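# Hang the T-shirt hanger on the rail at the red tape

## Task

The right gripper starts out holding a hanger that carries a T-shirt. Place it on the rail so that its hook sits on the red tape and the hanger is about perpendicular to the rail, then leave it hanging without swinging. The T-shirt must stay roughly centred on the hanger. Any other hanger must still be on the rail at the end. The rack is free-standing and must stay where it is; if it tilts beyond a slight amount, the scene fails immediately. Nothing may count as done if only the robot is holding it in place at the end. Release the hanger and move the gripper away once finished.

## Robot and tools

Robot: two arms, left_arm and right_arm, each ending in a parallel gripper. The right gripper begins holding the hanger. The left arm can stay out of the way. The arms must not collide or press on each other.

Frames: results report poses in one shared world frame. The origin is on the table top midway between the arms, +z is up, +x points out across the table, and left_arm sits toward +y. The names left and right are arm labels, not image sides. Each gripper also has its own axes: the fingers point along its +z and close along its y. The reported end_effector_position is the spot between the finger pads, roughly 1 cm short of the tips. Printed positions can be somewhat off, worse at long reach.

The row: every motion argument is a single row of 14 numbers, each in [-1, 1], covering both arms even if one is idle: dx, dy, dz, rx, ry, rz, opening for left_arm, then the same seven for right_arm. dx..rz are an offset, not a pose, expressed in that gripper's own axes and measured from its pose at the start (1.0 = 0.6 m or 180 degrees; rx, ry, rz form one rotation vector). opening is absolute: +1 fully open (0.093 m), -1 closed. To keep the hanger, keep sending the same closing number; to let go, send a higher one.

execute_actions(actions): a list of actions; each action is a table of up to 15 rows, each row run for one control step of 1/30 s, the last row repeating to fill 15 steps. All rows of an action are offsets from the gripper pose measured when that action began (for the first action, the last pose any result showed), not from the previous row. An empty list only returns the current state and images.

move(target, speed, blocking): target is one 14-number row as above, offsets from the pose in the latest result showing one. Each gripper travels a straight path toward its target; both paths finish together and last 0.5 to 10 s (longer ones are cut off at 10 s). speed is the path's top speed in m/s, 0.002 to 0.5, default 0.25; turning is capped at twice that in rad/s. Paths do not avoid obstacles or the other arm, and grippers may lag, wander or overshoot speed, particularly with the arm nearly straight. Faster moves and targets set deeper past a contact hit and push harder. The opening is applied at the move's start. blocking=false returns after 0.5 s while motion continues; then use wait or stop before sending more motion. The extra move: line reports the ending (done, off_target, moving, held, fault) and any limits: paced means the commanded pose was clipped, held means a safety check blocked steps (after which the arm may surge). Each gripper's distance to its target is also given.

wait(seconds): 0 to 10; lets the scene run with the last commands held, returning early if a running move finishes. stop(): brakes a running move; braking needs room. zoom_image(camera, region): enlarges a region [x0, y0, x1, y1] (pixels, origin top-left, at most 504x504) of the latest image from cam_high, cam_low, cam_left_wrist or cam_right_wrist. finished_scene(scene): ends the current scene (give its number) and cannot be undone; call it only after the hanger is hanging freely and the gripper has been withdrawn.

Controller behaviour: each step the commanded pose is limited to 70 mm and 16 degrees from the measured pose, so big offsets need several actions; after an action the arm goes at most to its last clipped pose. Position wins over orientation if both cannot be met. Friction can leave the gripper up to about 31 mm off, and tiny commands may not move it. Hand target lines show where each arm is currently being driven. A pose unreachable line means the clearance check altered or blocked that arm's command. Joint ranges (rad): waist -2.618 to 3.054, shoulder 0 to 3.142, elbow 0 to 3.142, wrist pitch -1.571 to 1.571, wrist yaw -1.571 to 1.571, wrist roll -2.094 to 2.094. For an arm meant to hold still, send the offset back to its wanted pose in the first call of a reply and zeros afterwards.

Grip readings: grip_measured is the finger motor on the same -1..+1 scale; pads meet near -0.94 and each millimetre of object width adds about 0.0208, with a fixed per-gripper error up to about 0.02. Since the fingers are spring-coupled, the reading barely reveals contact. The last entry of each arm's Joint positions is the opening in metres (floored at zero). Joint torques are raw drive outputs with offsets and noise. Step readings list positions during actions; HELD marks steps where an arm's command was held back.

Motor heat: holding loads warms motors. MOTOR HOT appears at 75 °C; at 90 °C that arm is stopped for 10 s; at 100 °C it goes limp and falls. These show as OVER-TEMPERATURE FAULT lines.

Cameras: cam_high, cam_low, cam_left_wrist, cam_right_wrist, each 504x504, with calibration given as K, distortion and T_world_to_cam (world to camera, metres); wrist cameras follow their arms.

Avoid: tipping or shoving the rack (slight tilt beyond a little fails at once), knocking the other hanger off the rail, dropping the hanger, pushing rigid objects off the table, hard or fast contact, and leaving the hanger supported by the gripper. Something may occasionally nudge loose objects. Approach the rail gently, lower the hook onto the red tape, open, and back away clear.

Each tool is called after "Request:" as a command line: name --argument value for each argument, lists and objects as JSON in quotes; but a table of rows of numbers goes row by row, as --pt "numbers of a row", without its own name.

## Session

Request:
execute_actions --actions '[]'

Scene clock: 0.00 s.
left_arm: end_effector_position=(+0.3571, +0.3283, +0.4018) grip_measured=+1.000 end_effector_quat_wxyz=(+0.701, -0.057, +0.708, +0.064) | right_arm: end_effector_position=(+0.3340, +0.0639, +0.4139) grip_measured=-0.829 end_effector_quat_wxyz=(+0.540, -0.248, +0.788, +0.164)
Joint positions: left_arm=[-0.009  1.062  1.061 -0.007 -0.006  0.012  0.093] | right_arm=[ 0.92   1.67   1.962 -0.697  0.396  0.154  0.005]
Joint velocities: left_arm=[ 0.007  0.007  0.017 -0.037 -0.007 -0.007  0.   ] | right_arm=[-0.007  0.032  0.002  0.007  0.007 -0.095 -0.   ]
Joint torques (N m, as the arm reports them, + toward a larger angle): no reading
Motor temperatures (°C, as the motors report them): left_arm=[23 25 24 24 24 23] | right_arm=[26 24 26 22 23 25]
Hand target (left_arm): +0.357, +0.328, +0.402; +0.701, -0.057, +0.708, +0.064
Hand target (right_arm): +0.335, +0.066, +0.420; +0.549, -0.242, +0.782, +0.172

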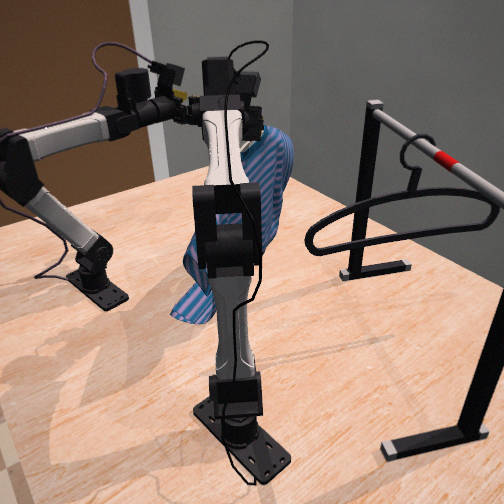

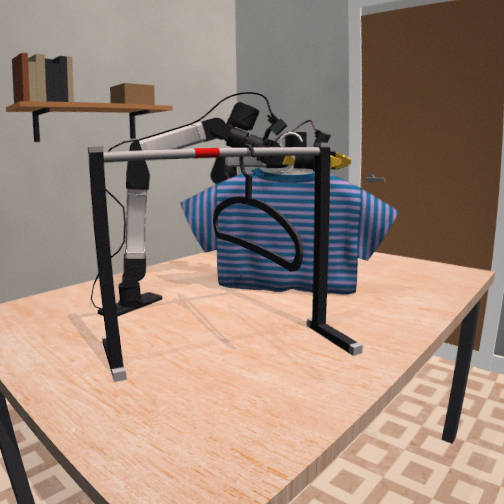

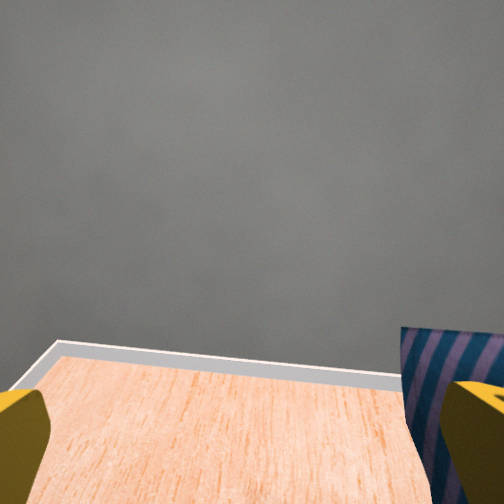

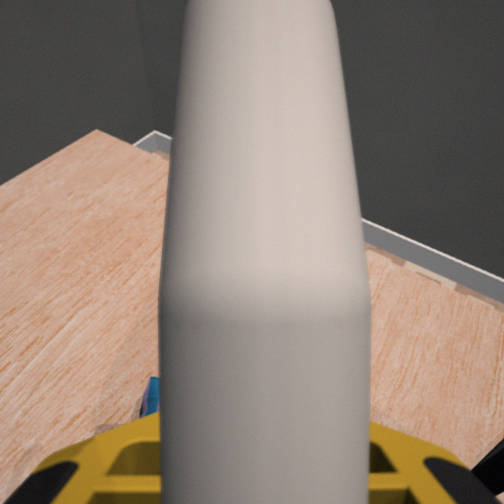

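Request:
zoom_image --camera "cam_low" --region '[170, 90, 410, 300]'

Request:
zoom_image --camera "cam_high" --region '[140, 30, 504, 300]'

Region (170, 90, 410, 300) of cam_low's 504x504 image, scaled by 2.100, with more detail than that image has; it fills the top 441 rows of this view, and the rest is white.

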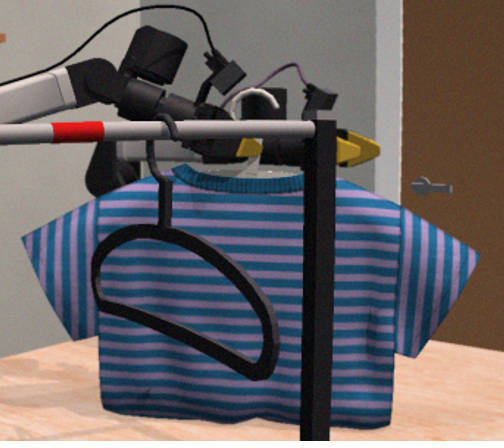

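Region (140, 30, 504, 300) of cam_high's 504x504 image, scaled by 1.385, with more detail than that image has; it fills the top 374 rows of this view, and the rest is white.

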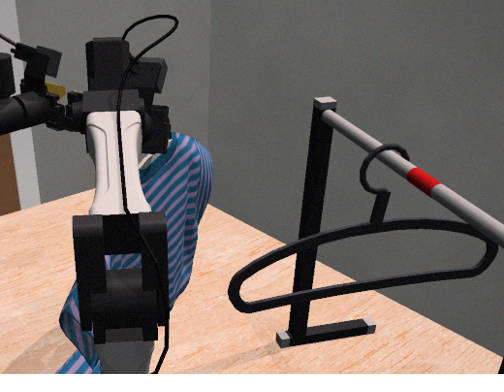

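Request:
move --target '[0,0,0,0,0,0,1,0.193,-0.248,-0.485,-0.16,0,-0.063,-1]' --speed 0.12

Scene clock: 39.33 s.
left_arm: end_effector_position=(+0.3571, +0.3283, +0.4018) grip_measured=+1.000 end_effector_quat_wxyz=(+0.701, -0.057, +0.708, +0.064) | right_arm: end_effector_position=(+0.1552, -0.2320, +0.4115) grip_measured=-0.975 end_effector_quat_wxyz=(+0.486, -0.359, +0.794, +0.065)
Joint positions: left_arm=[-0.009  1.062  1.061 -0.007 -0.006  0.012  0.093] | right_arm=[-0.146  0.839  1.774 -1.569 -0.502 -0.631  0.   ]
Joint velocities: left_arm=[-0.012  0.012  0.007  0.051 -0.022  0.051  0.   ] | right_arm=[ 0.159  0.042  0.046 -0.037  0.198  0.125  0.   ]
Joint torques (N m, as the arm reports them, + toward a larger angle): left_arm=[-0.08 -3.52  7.15  2.22 -0.2   0.02] | right_arm=[ 0.84  3.72  5.26  1.55 -0.09 -0.09]
Motor temperatures (°C, as the motors report them): left_arm=[23 25 30 29 24 23] | right_arm=[26 29 30 29 23 25]
Hand target (left_arm): +0.357, +0.328, +0.402; +0.701, -0.057, +0.708, +0.064
Hand target (right_arm): +0.158, -0.234, +0.415; +0.483, -0.356, +0.797, +0.061
Off the commanded pose (left_arm): 0.000 m, 0 deg.
Off the commanded pose (right_arm): 0.007 m, 31 deg; orientation clipped at the last step of the last action.
joint sent to its limit (right arm) — the command would take joint 4 (wrist pitch) past its lower limit, so that joint was sent only as far as its limit.
move: off_target (right_arm); limits=paced
camera_calibration (this result's frames):
cam_right_wrist: T_world_to_cam=[[0.637444, -0.726956, 0.255343, -0.370131], [-0.539033, -0.657549, -0.526376, 0.186049], [0.550553, 0.197897, -0.811004, 0.376407], [0, 0, 0, 1]] pos_world=[0.128992, -0.221223, 0.49771]

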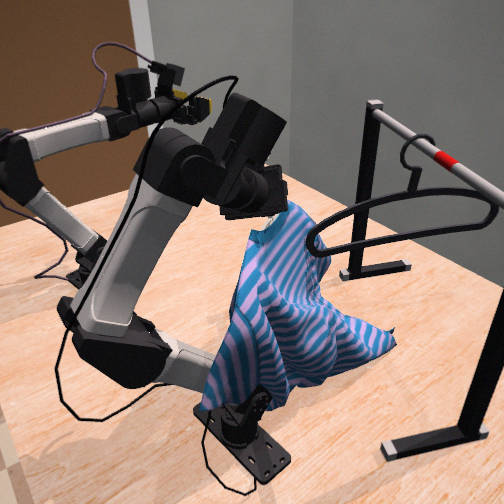

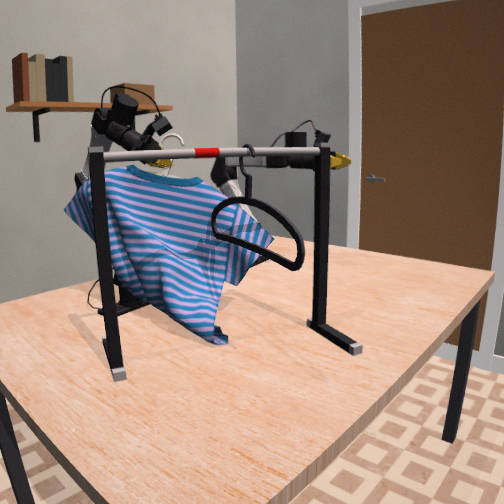

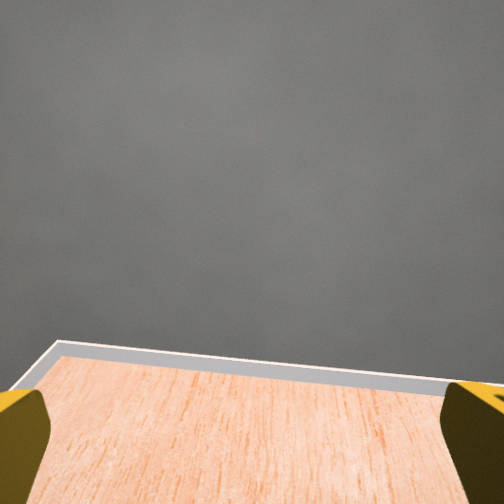

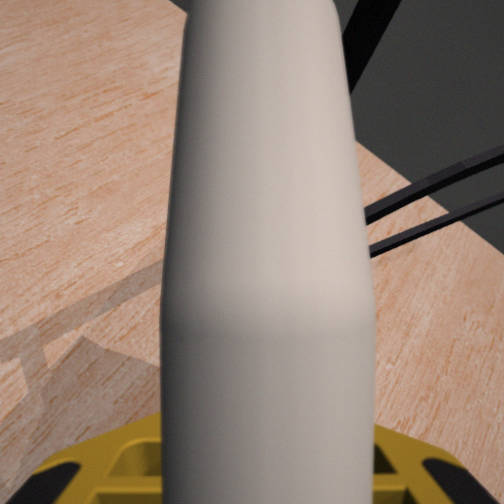

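Request:
move --target '[0,0,0,0,0,0,1,0.125,-0.238,-0.052,0.287,-0.009,0.225,-1]' --speed 0.1

Scene clock: 53.90 s.
left_arm: end_effector_position=(+0.3571, +0.3283, +0.4018) grip_measured=+1.000 end_effector_quat_wxyz=(+0.701, -0.057, +0.708, +0.064) | right_arm: end_effector_position=(+0.2002, -0.3809, +0.3903) grip_measured=-0.976 end_effector_quat_wxyz=(+0.529, +0.165, +0.827, -0.093)
Joint positions: left_arm=[-0.009  1.062  1.061 -0.007 -0.006  0.012  0.093] | right_arm=[-0.709  0.712  1.437 -1.171 -0.209 -0.077  0.   ]
Joint velocities: left_arm=[-0.007 -0.002  0.002  0.007  0.007  0.007  0.   ] | right_arm=[ 0.042 -0.002  0.002  0.007  0.051  0.007  0.   ]
Joint torques (N m, as the arm reports them, + toward a larger angle): left_arm=[-0.41 -3.38  7.12  2.21 -0.23  0.01] | right_arm=[ 0.49  1.29  3.76  2.26  0.32 -0.08]
Motor temperatures (°C, as the motors report them): left_arm=[23 26 31 30 24 23] | right_arm=[26 28 30 30 23 25]
Hand target (left_arm): +0.357, +0.328, +0.402; +0.701, -0.057, +0.708, +0.064
Hand target (right_arm): +0.202, -0.388, +0.402; +0.551, +0.169, +0.809, -0.116
Off the commanded pose (left_arm): 0.000 m, 0 deg.
Off the commanded pose (right_arm): 0.014 m, 4 deg.
move: off_target (right_arm)
camera_calibration (this result's frames):
cam_right_wrist: T_world_to_cam=[[-0.36678, -0.930261, -0.00930245, -0.274782], [-0.705433, 0.284627, -0.649116, 0.541297], [0.606496, -0.231521, -0.760632, 0.169492], [0, 0, 0, 1]] pos_world=[0.178268, -0.370446, 0.47773]

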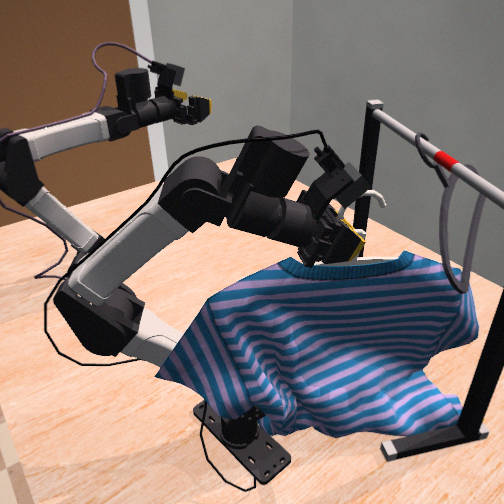

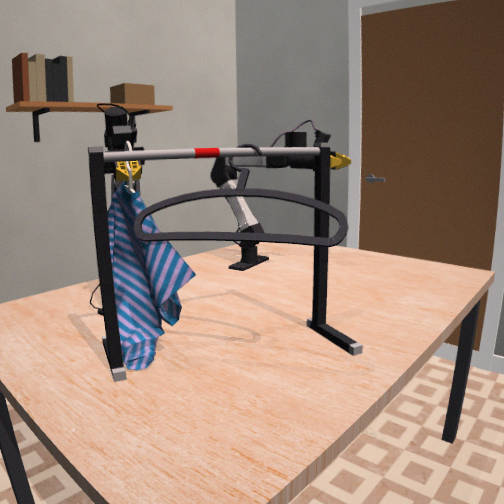

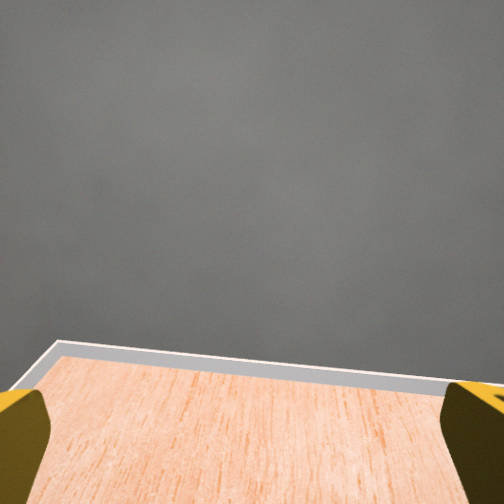

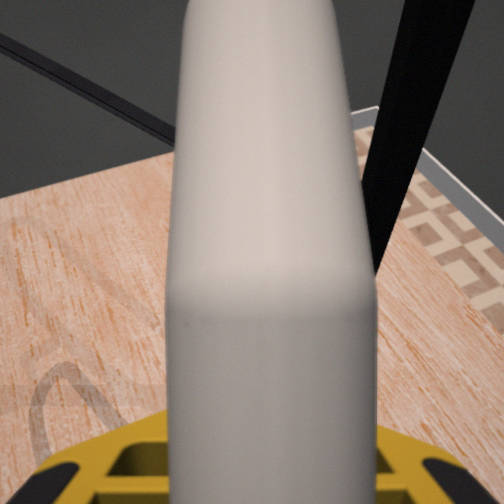

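Request:
move --target '[0,0,0,0,0,0,1,-0.085,0.185,0.13,0,-0.04,0,-1]' --speed 0.08

Request:
zoom_image --camera "cam_low" --region '[90, 80, 330, 260]'

Request:
zoom_image --camera "cam_high" --region '[300, 80, 504, 280]'

Scene clock: 65.57 s.
left_arm: end_effector_position=(+0.3571, +0.3283, +0.4018) grip_measured=+1.000 end_effector_quat_wxyz=(+0.701, -0.057, +0.708, +0.064) | right_arm: end_effector_position=(+0.3204, -0.3149, +0.3914) grip_measured=-0.976 end_effector_quat_wxyz=(+0.553, +0.148, +0.813, -0.107)
Joint positions: left_arm=[-0.009  1.062  1.061 -0.007 -0.006  0.012  0.093] | right_arm=[ 0.233  1.016  1.409 -0.871  0.652  0.294  0.   ]
Joint velocities: left_arm=[ 0.002  0.012  0.002  0.037 -0.022  0.051  0.   ] | right_arm=[-0.007 -0.002  0.017 -0.037  0.037 -0.095  0.   ]
Joint torques (N m, as the arm reports them, + toward a larger angle): left_arm=[-0.52 -3.48  6.99  2.25 -0.18 -0.02] | right_arm=[ 0.61 -0.75  6.08  2.17  0.47 -0.1 ]
Motor temperatures (°C, as the motors report them): left_arm=[23 26 31 31 24 23] | right_arm=[26 27 30 32 23 25]
Hand target (left_arm): +0.357, +0.328, +0.402; +0.701, -0.057, +0.708, +0.064
Hand target (right_arm): +0.327, -0.314, +0.405; +0.578, +0.161, +0.794, -0.101
Off the commanded pose (left_arm): 0.000 m, 0 deg.
Off the commanded pose (right_arm): 0.016 m, 4 deg.
move: off_target (right_arm)
camera_calibration (this result's frames):
cam_right_wrist: T_world_to_cam=[[-0.353549, -0.935175, 0.0212149, -0.187011], [-0.678454, 0.240749, -0.694075, 0.603175], [0.643974, -0.259783, -0.71959, 0.0757146], [0, 0, 0, 1]] pos_world=[0.294351, -0.300433, 0.4771]

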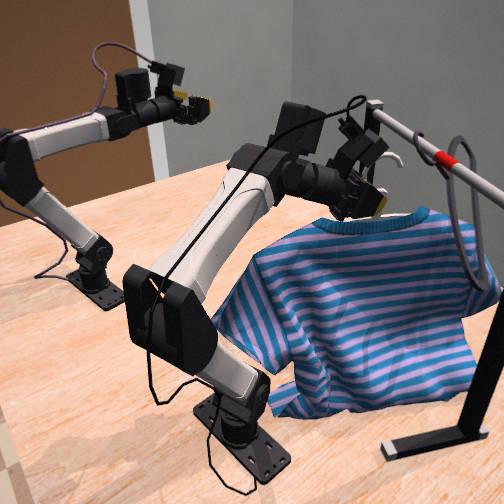

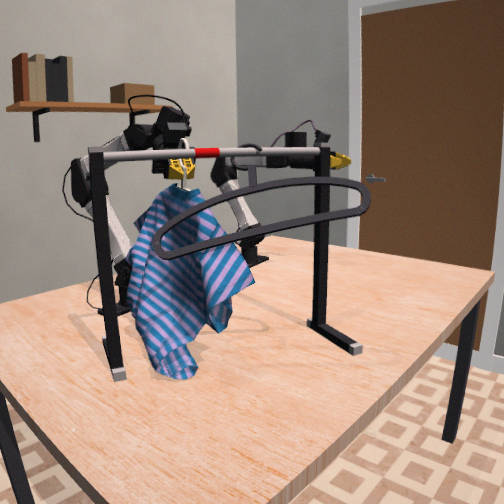

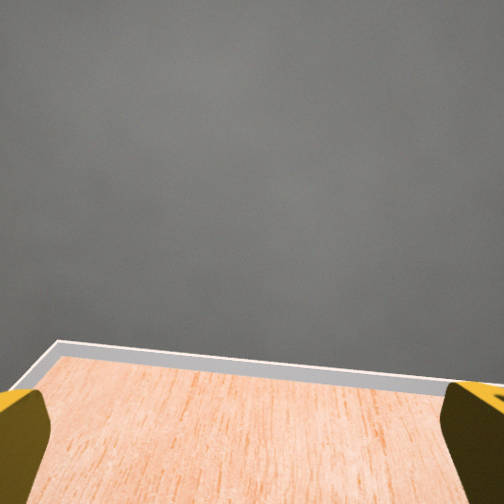

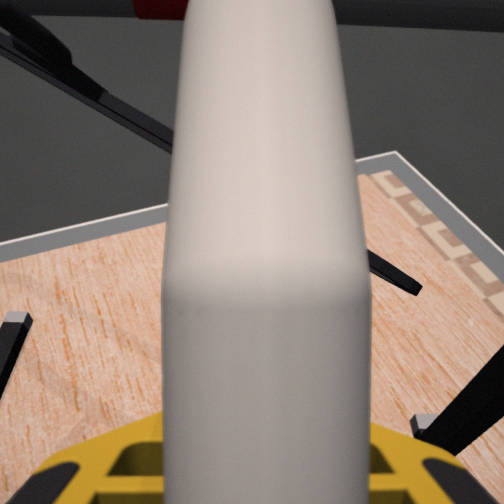

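Region (90, 80, 330, 260) of cam_low's 504x504 image, scaled by 2.100, with more detail than that image has; it fills the top 378 rows of this view, and the rest is white.

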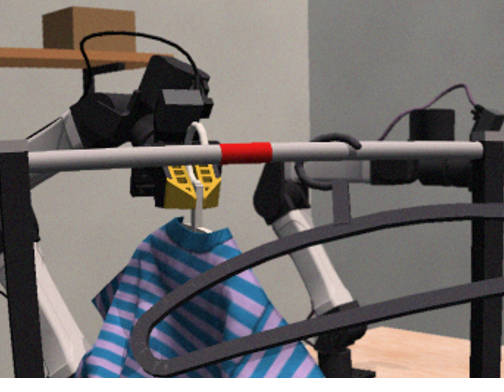

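Region (300, 80, 504, 280) of cam_high's 504x504 image, scaled by 2.471, with more detail than that image has; it fills the top 494 rows of this view, and the rest is white.

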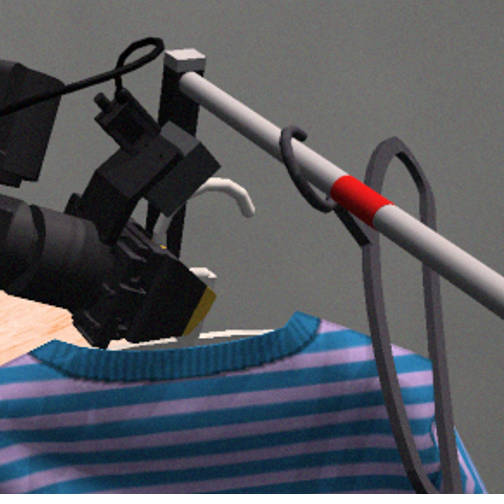

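Request:
move --target '[0,0,0,0,0,0,1,-0.068,0.06,-0.01,0,-0.03,0,-1]' --speed 0.05

Request:
zoom_image --camera "cam_low" --region '[90, 80, 330, 260]'

Request:
zoom_image --camera "cam_high" --region '[300, 80, 504, 280]'

Scene clock: 71.63 s.
left_arm: end_effector_position=(+0.3571, +0.3283, +0.4018) grip_measured=+1.000 end_effector_quat_wxyz=(+0.701, -0.057, +0.708, +0.064) | right_arm: end_effector_position=(+0.3375, -0.2852, +0.4060) grip_measured=-0.976 end_effector_quat_wxyz=(+0.556, +0.121, +0.813, -0.124)
Joint positions: left_arm=[-0.009  1.062  1.061 -0.007 -0.006  0.012  0.093] | right_arm=[ 0.362  1.132  1.521 -0.897  0.768  0.299  0.   ]
Joint velocities: left_arm=[ 0.017 -0.007 -0.017 -0.022 -0.022  0.051  0.   ] | right_arm=[ 0.007 -0.002  0.017 -0.037  0.051 -0.081  0.   ]
Joint torques (N m, as the arm reports them, + toward a larger angle): left_arm=[-0.33 -3.6   7.13  2.29 -0.24  0.  ] | right_arm=[ 0.87 -1.42  8.22  2.09  0.56 -0.09]
Motor temperatures (°C, as the motors report them): left_arm=[23 26 32 31 24 23] | right_arm=[26 27 30 33 23 25]
Hand target (left_arm): +0.357, +0.328, +0.402; +0.701, -0.057, +0.708, +0.064
Hand target (right_arm): +0.341, -0.285, +0.430; +0.589, +0.143, +0.787, -0.113
Off the commanded pose (left_arm): 0.000 m, 0 deg.
Off the commanded pose (right_arm): 0.026 m, 6 deg.
move: off_target (right_arm)
camera_calibration (this result's frames):
cam_right_wrist: T_world_to_cam=[[-0.330543, -0.940633, 0.077146, -0.185458], [-0.686339, 0.183464, -0.703761, 0.608005], [0.647827, -0.285572, -0.706235, 0.0688494], [0, 0, 0, 1]] pos_world=[0.311393, -0.266333, 0.490821]

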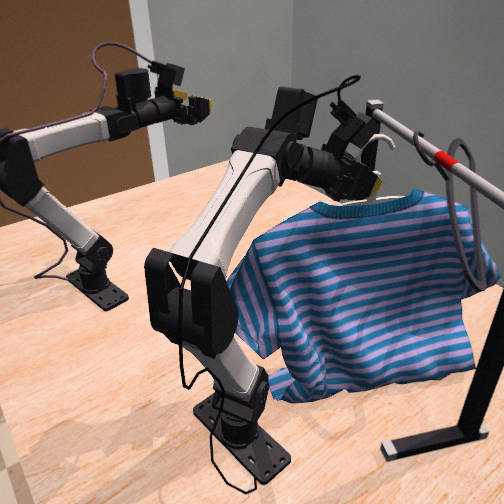

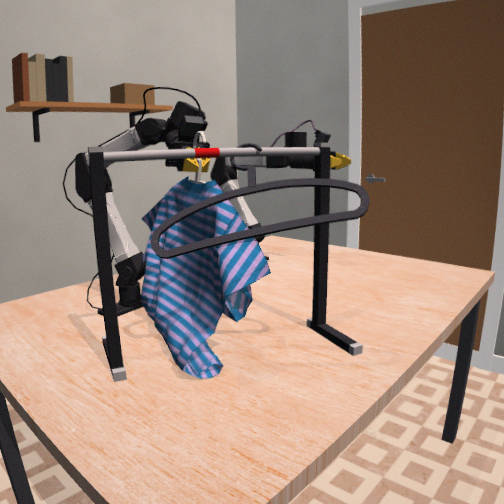

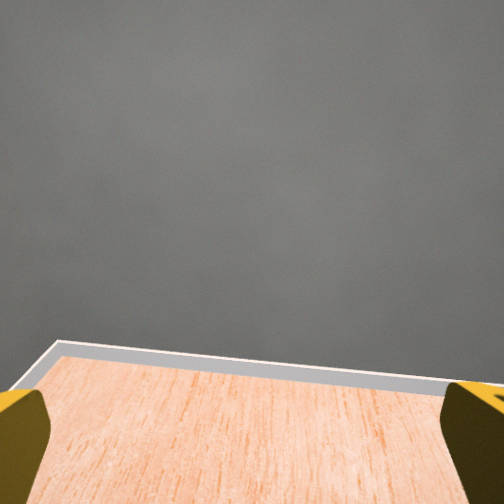

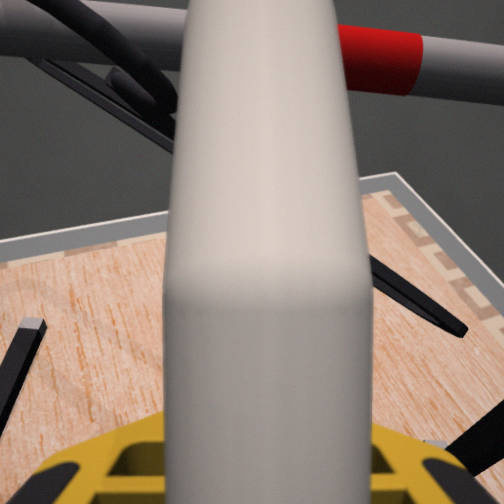

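Region (90, 80, 330, 260) of cam_low's 504x504 image, scaled by 2.100, with more detail than that image has; it fills the top 378 rows of this view, and the rest is white.

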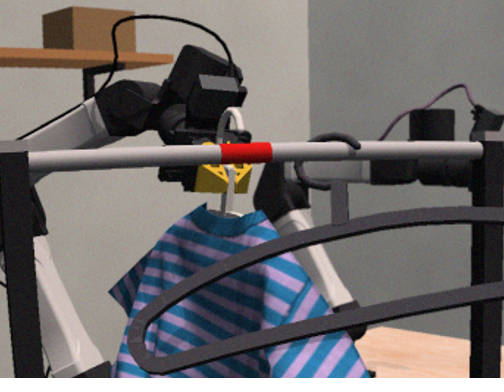

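Region (300, 80, 504, 280) of cam_high's 504x504 image, scaled by 2.471, with more detail than that image has; it fills the top 494 rows of this view, and the rest is white.

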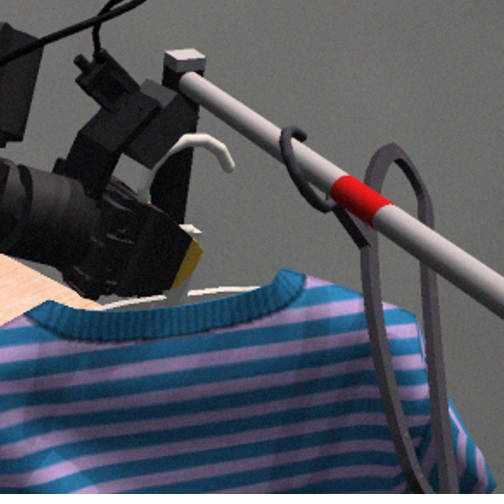

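Request:
move --target '[0,0,0,0,0,0,1,-0.08,-0.055,0.075,0.03,-0.02,0.013,-1]' --speed 0.04

Request:
zoom_image --camera "cam_low" --region '[90, 80, 330, 260]'

Request:
zoom_image --camera "cam_high" --region '[300, 80, 504, 280]'

Scene clock: 80.70 s.
left_arm: end_effector_position=(+0.3571, +0.3283, +0.4018) grip_measured=+1.000 end_effector_quat_wxyz=(+0.701, -0.057, +0.708, +0.064) | right_arm: end_effector_position=(+0.3758, -0.3265, +0.4099) grip_measured=-0.976 end_effector_quat_wxyz=(+0.542, +0.136, +0.814, -0.157)
Joint positions: left_arm=[-0.009  1.062  1.061 -0.007 -0.006  0.012  0.093] | right_arm=[ 0.135  1.235  1.592 -0.826  0.635  0.175  0.   ]
Joint velocities: left_arm=[-0.007  0.002  0.007 -0.095 -0.022  0.007  0.   ] | right_arm=[-0.002 -0.012 -0.017  0.007 -0.007 -0.007  0.   ]
Joint torques (N m, as the arm reports them, + toward a larger angle): left_arm=[-0.27 -3.53  6.99  2.19 -0.19 -0.02] | right_arm=[-1.52 -2.73  8.76  2.24  0.36 -0.15]
Motor temperatures (°C, as the motors report them): left_arm=[23 26 32 32 24 23] | right_arm=[26 26 32 33 24 25]
Hand target (left_arm): +0.357, +0.328, +0.402; +0.701, -0.057, +0.708, +0.064
Hand target (right_arm): +0.380, -0.334, +0.437; +0.578, +0.160, +0.785, -0.155
Off the commanded pose (left_arm): 0.000 m, 0 deg.
Off the commanded pose (right_arm): 0.029 m, 6 deg.
move: off_target (right_arm)
camera_calibration (this result's frames):
cam_right_wrist: T_world_to_cam=[[-0.387292, -0.914194, 0.119387, -0.199366], [-0.695202, 0.204526, -0.689103, 0.648768], [0.605557, -0.349882, -0.714761, 0.0333898], [0, 0, 0, 1]] pos_world=[0.353592, -0.303266, 0.494735]

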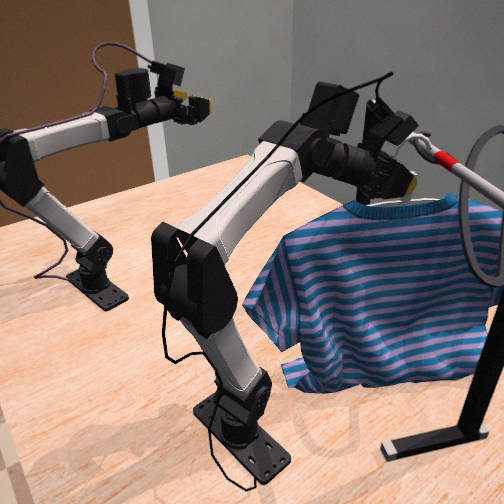

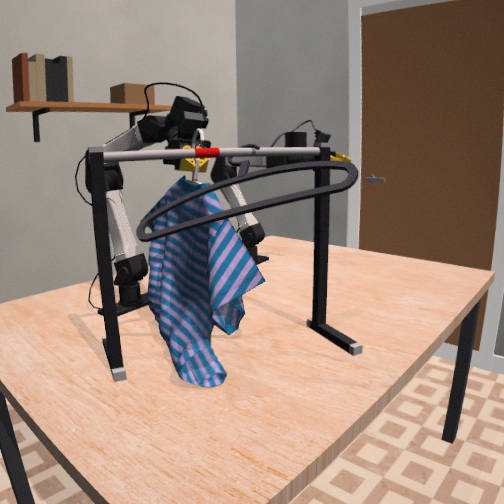

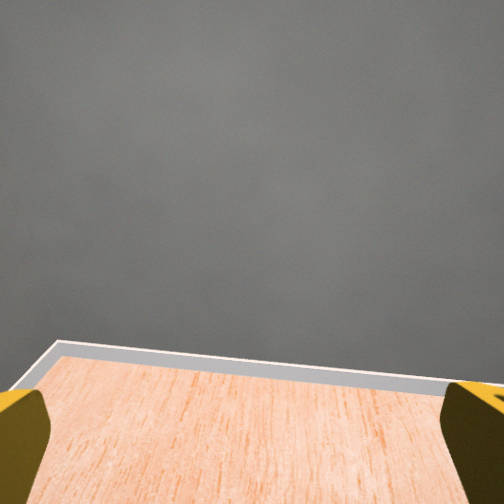

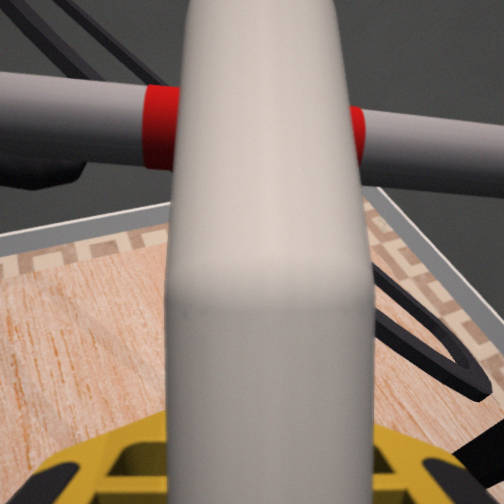

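Region (90, 80, 330, 260) of cam_low's 504x504 image, scaled by 2.100, with more detail than that image has; it fills the top 378 rows of this view, and the rest is white.

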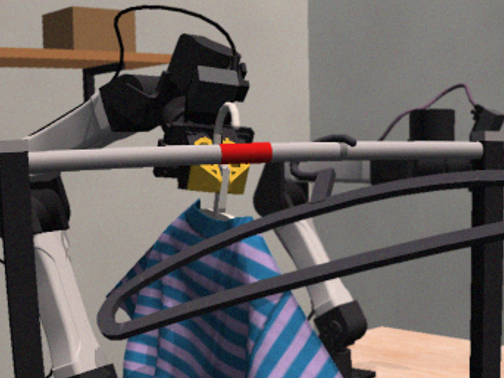

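Region (300, 80, 504, 280) of cam_high's 504x504 image, scaled by 2.471, with more detail than that image has; it fills the top 494 rows of this view, and the rest is white.

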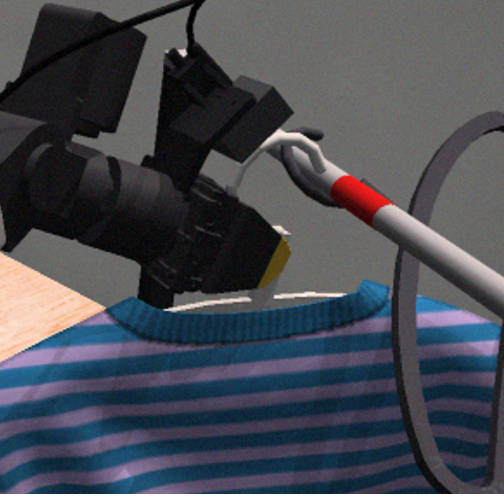

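Request:
move --target '[0,0,0,0,0,0,1,-0.06,0.0,0.06,0,-0.02,0,-1]' --speed 0.03

Request:
zoom_image --camera "cam_low" --region '[90, 80, 330, 260]'

Request:
zoom_image --camera "cam_high" --region '[300, 80, 504, 280]'

Scene clock: 87.13 s.
left_arm: end_effector_position=(+0.3571, +0.3283, +0.4018) grip_measured=+1.000 end_effector_quat_wxyz=(+0.701, -0.057, +0.708, +0.064) | right_arm: end_effector_position=(+0.4121, -0.3370, +0.4043) grip_measured=-0.976 end_effector_quat_wxyz=(+0.532, +0.115, +0.823, -0.164)
Joint positions: left_arm=[-0.009  1.062  1.061 -0.007 -0.006  0.012  0.093] | right_arm=[ 0.049  1.338  1.643 -0.765  0.544  0.09   0.   ]
Joint velocities: left_arm=[-0.002 -0.012 -0.012 -0.051  0.007 -0.022  0.   ] | right_arm=[ 0.002 -0.017  0.002  0.007 -0.022 -0.081  0.   ]
Joint torques (N m, as the arm reports them, + toward a larger angle): left_arm=[-0.42 -3.7   7.19  2.21 -0.2  -0.01] | right_arm=[-1.35 -3.73  8.93  2.21  0.26 -0.14]
Motor temperatures (°C, as the motors report them): left_arm=[23 26 32 32 24 23] | right_arm=[26 26 33 34 24 25]
Hand target (left_arm): +0.357, +0.328, +0.402; +0.701, -0.057, +0.708, +0.064
Hand target (right_arm): +0.417, -0.343, +0.430; +0.567, +0.131, +0.797, -0.162
Off the commanded pose (left_arm): 0.000 m, 0 deg.
Off the commanded pose (right_arm): 0.027 m, 5 deg.
move: off_target (right_arm)
camera_calibration (this result's frames):
cam_right_wrist: T_world_to_cam=[[-0.358186, -0.919962, 0.159289, -0.224253], [-0.72302, 0.16537, -0.670742, 0.663185], [0.590716, -0.35542, -0.724384, 0.0118981], [0, 0, 0, 1]] pos_world=[0.392143, -0.311746, 0.489166]

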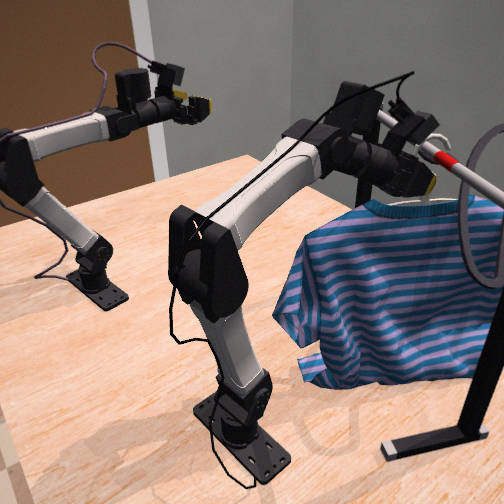

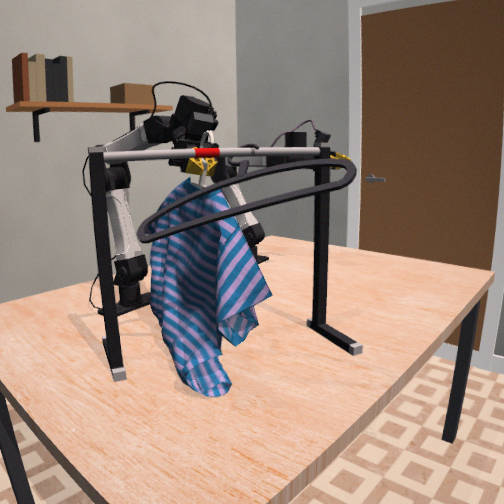

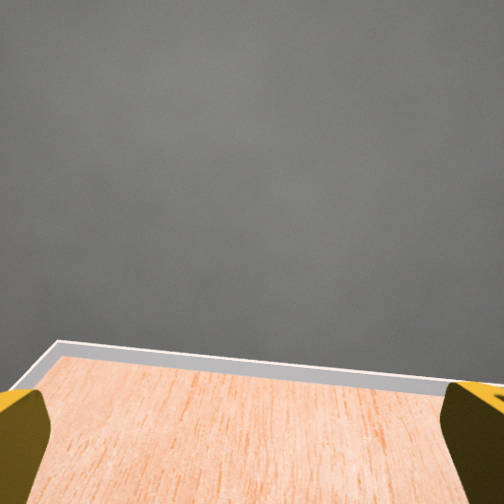

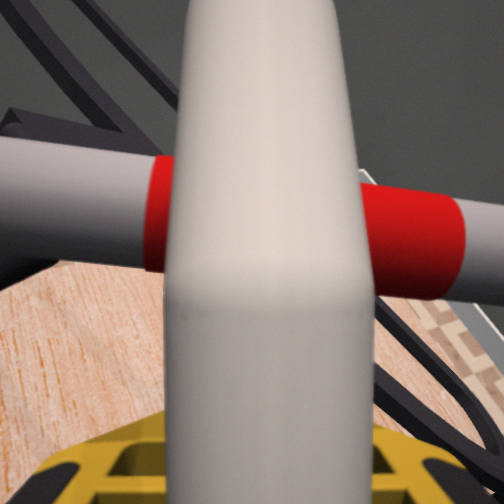

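Region (90, 80, 330, 260) of cam_low's 504x504 image, scaled by 2.100, with more detail than that image has; it fills the top 378 rows of this view, and the rest is white.

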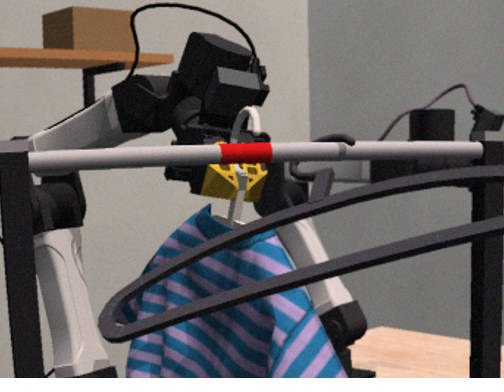

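Region (300, 80, 504, 280) of cam_high's 504x504 image, scaled by 2.471, with more detail than that image has; it fills the top 494 rows of this view, and the rest is white.

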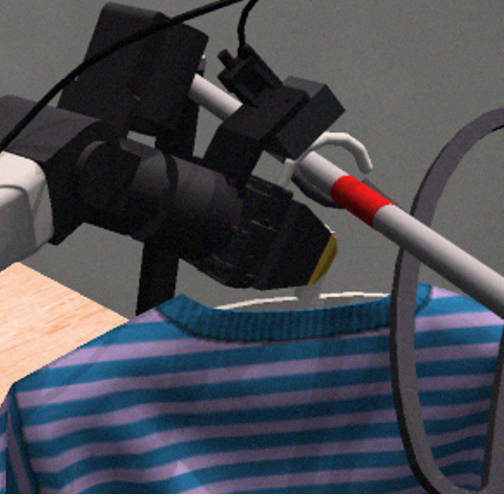

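Request:
move --target '[0,0,0,0,0,0,1,0.03,-0.015,0.04,0,0,0,-1]' --speed 0.03

Request:
zoom_image --camera "cam_low" --region '[90, 80, 330, 260]'

Request:
zoom_image --camera "cam_high" --region '[300, 80, 504, 280]'

Scene clock: 92.13 s.
left_arm: end_effector_position=(+0.3571, +0.3283, +0.4018) grip_measured=+1.000 end_effector_quat_wxyz=(+0.701, -0.057, +0.708, +0.064) | right_arm: end_effector_position=(+0.4269, -0.3483, +0.3773) grip_measured=-0.976 end_effector_quat_wxyz=(+0.527, +0.111, +0.827, -0.160)
Joint positions: left_arm=[-0.009  1.062  1.061 -0.007 -0.006  0.012  0.093] | right_arm=[-0.011  1.338  1.531 -0.652  0.478  0.062  0.   ]
Joint velocities: left_arm=[-0.007 -0.012  0.002 -0.007 -0.037 -0.051  0.   ] | right_arm=[-0.007 -0.012  0.002 -0.022 -0.007  0.007  0.   ]
Joint torques (N m, as the arm reports them, + toward a larger angle): left_arm=[-0.39 -3.4   7.09  2.24 -0.26  0.  ] | right_arm=[-1.22 -6.04  5.43  1.78  0.18 -0.17]
Motor temperatures (°C, as the motors report them): left_arm=[23 26 32 32 24 23] | right_arm=[26 27 34 34 23 25]
Hand target (left_arm): +0.357, +0.328, +0.402; +0.701, -0.057, +0.708, +0.064
Hand target (right_arm): +0.422, -0.354, +0.380; +0.532, +0.115, +0.823, -0.165
Off the commanded pose (left_arm): 0.000 m, 0 deg.
Off the commanded pose (right_arm): 0.009 m, 1 deg.
move: done
camera_calibration (this result's frames):
cam_right_wrist: T_world_to_cam=[[-0.347039, -0.924295, 0.158882, -0.231167], [-0.733324, 0.161827, -0.66034, 0.656933], [0.584637, -0.345676, -0.733967, -0.0108145], [0, 0, 0, 1]] pos_world=[0.407843, -0.323714, 0.46259]

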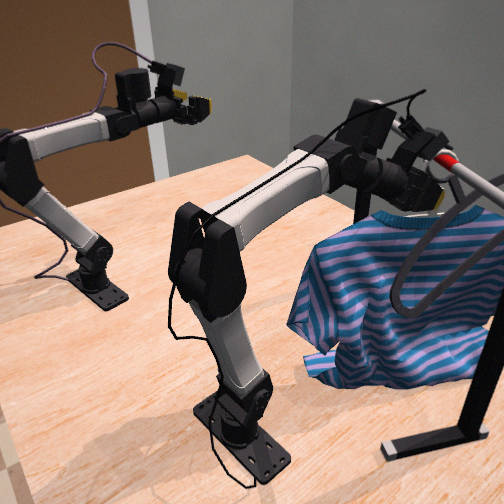

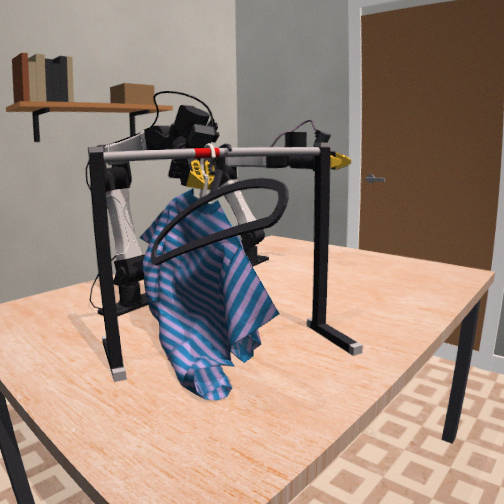

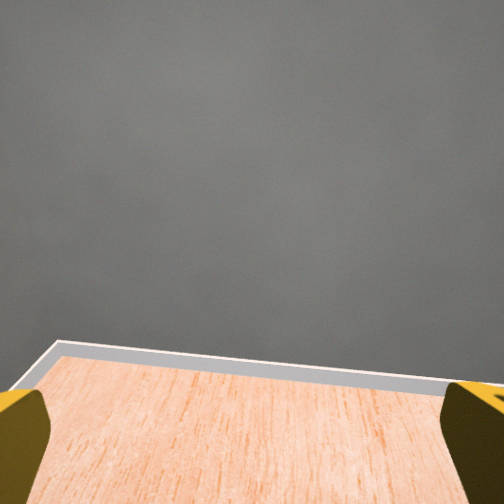

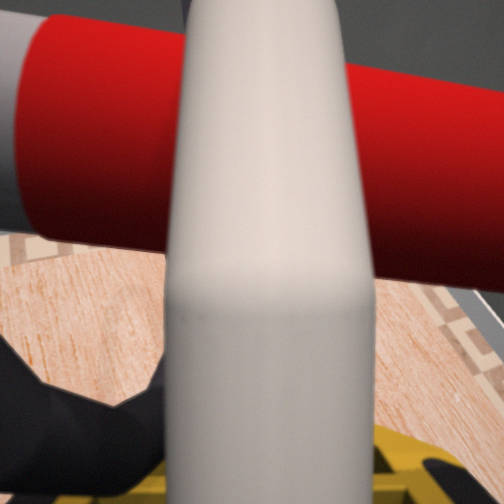

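Region (90, 80, 330, 260) of cam_low's 504x504 image, scaled by 2.100, with more detail than that image has; it fills the top 378 rows of this view, and the rest is white.

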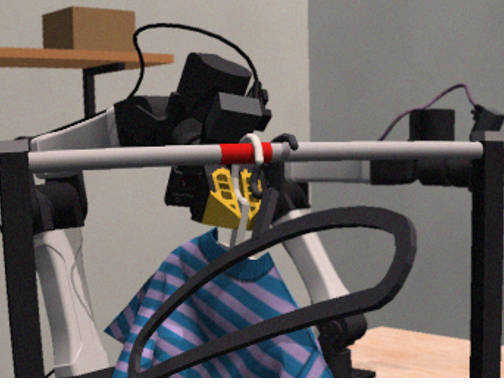

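Region (300, 80, 504, 280) of cam_high's 504x504 image, scaled by 2.471, with more detail than that image has; it fills the top 494 rows of this view, and the rest is white.

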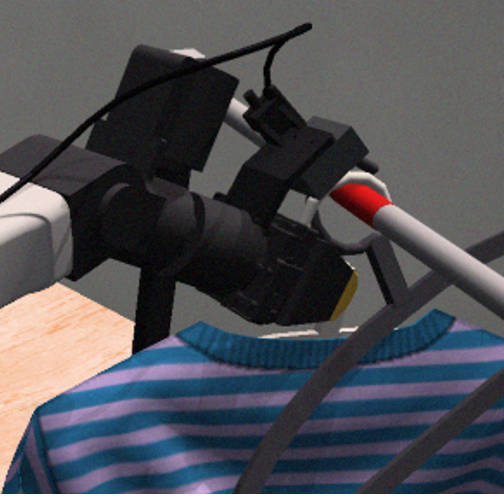

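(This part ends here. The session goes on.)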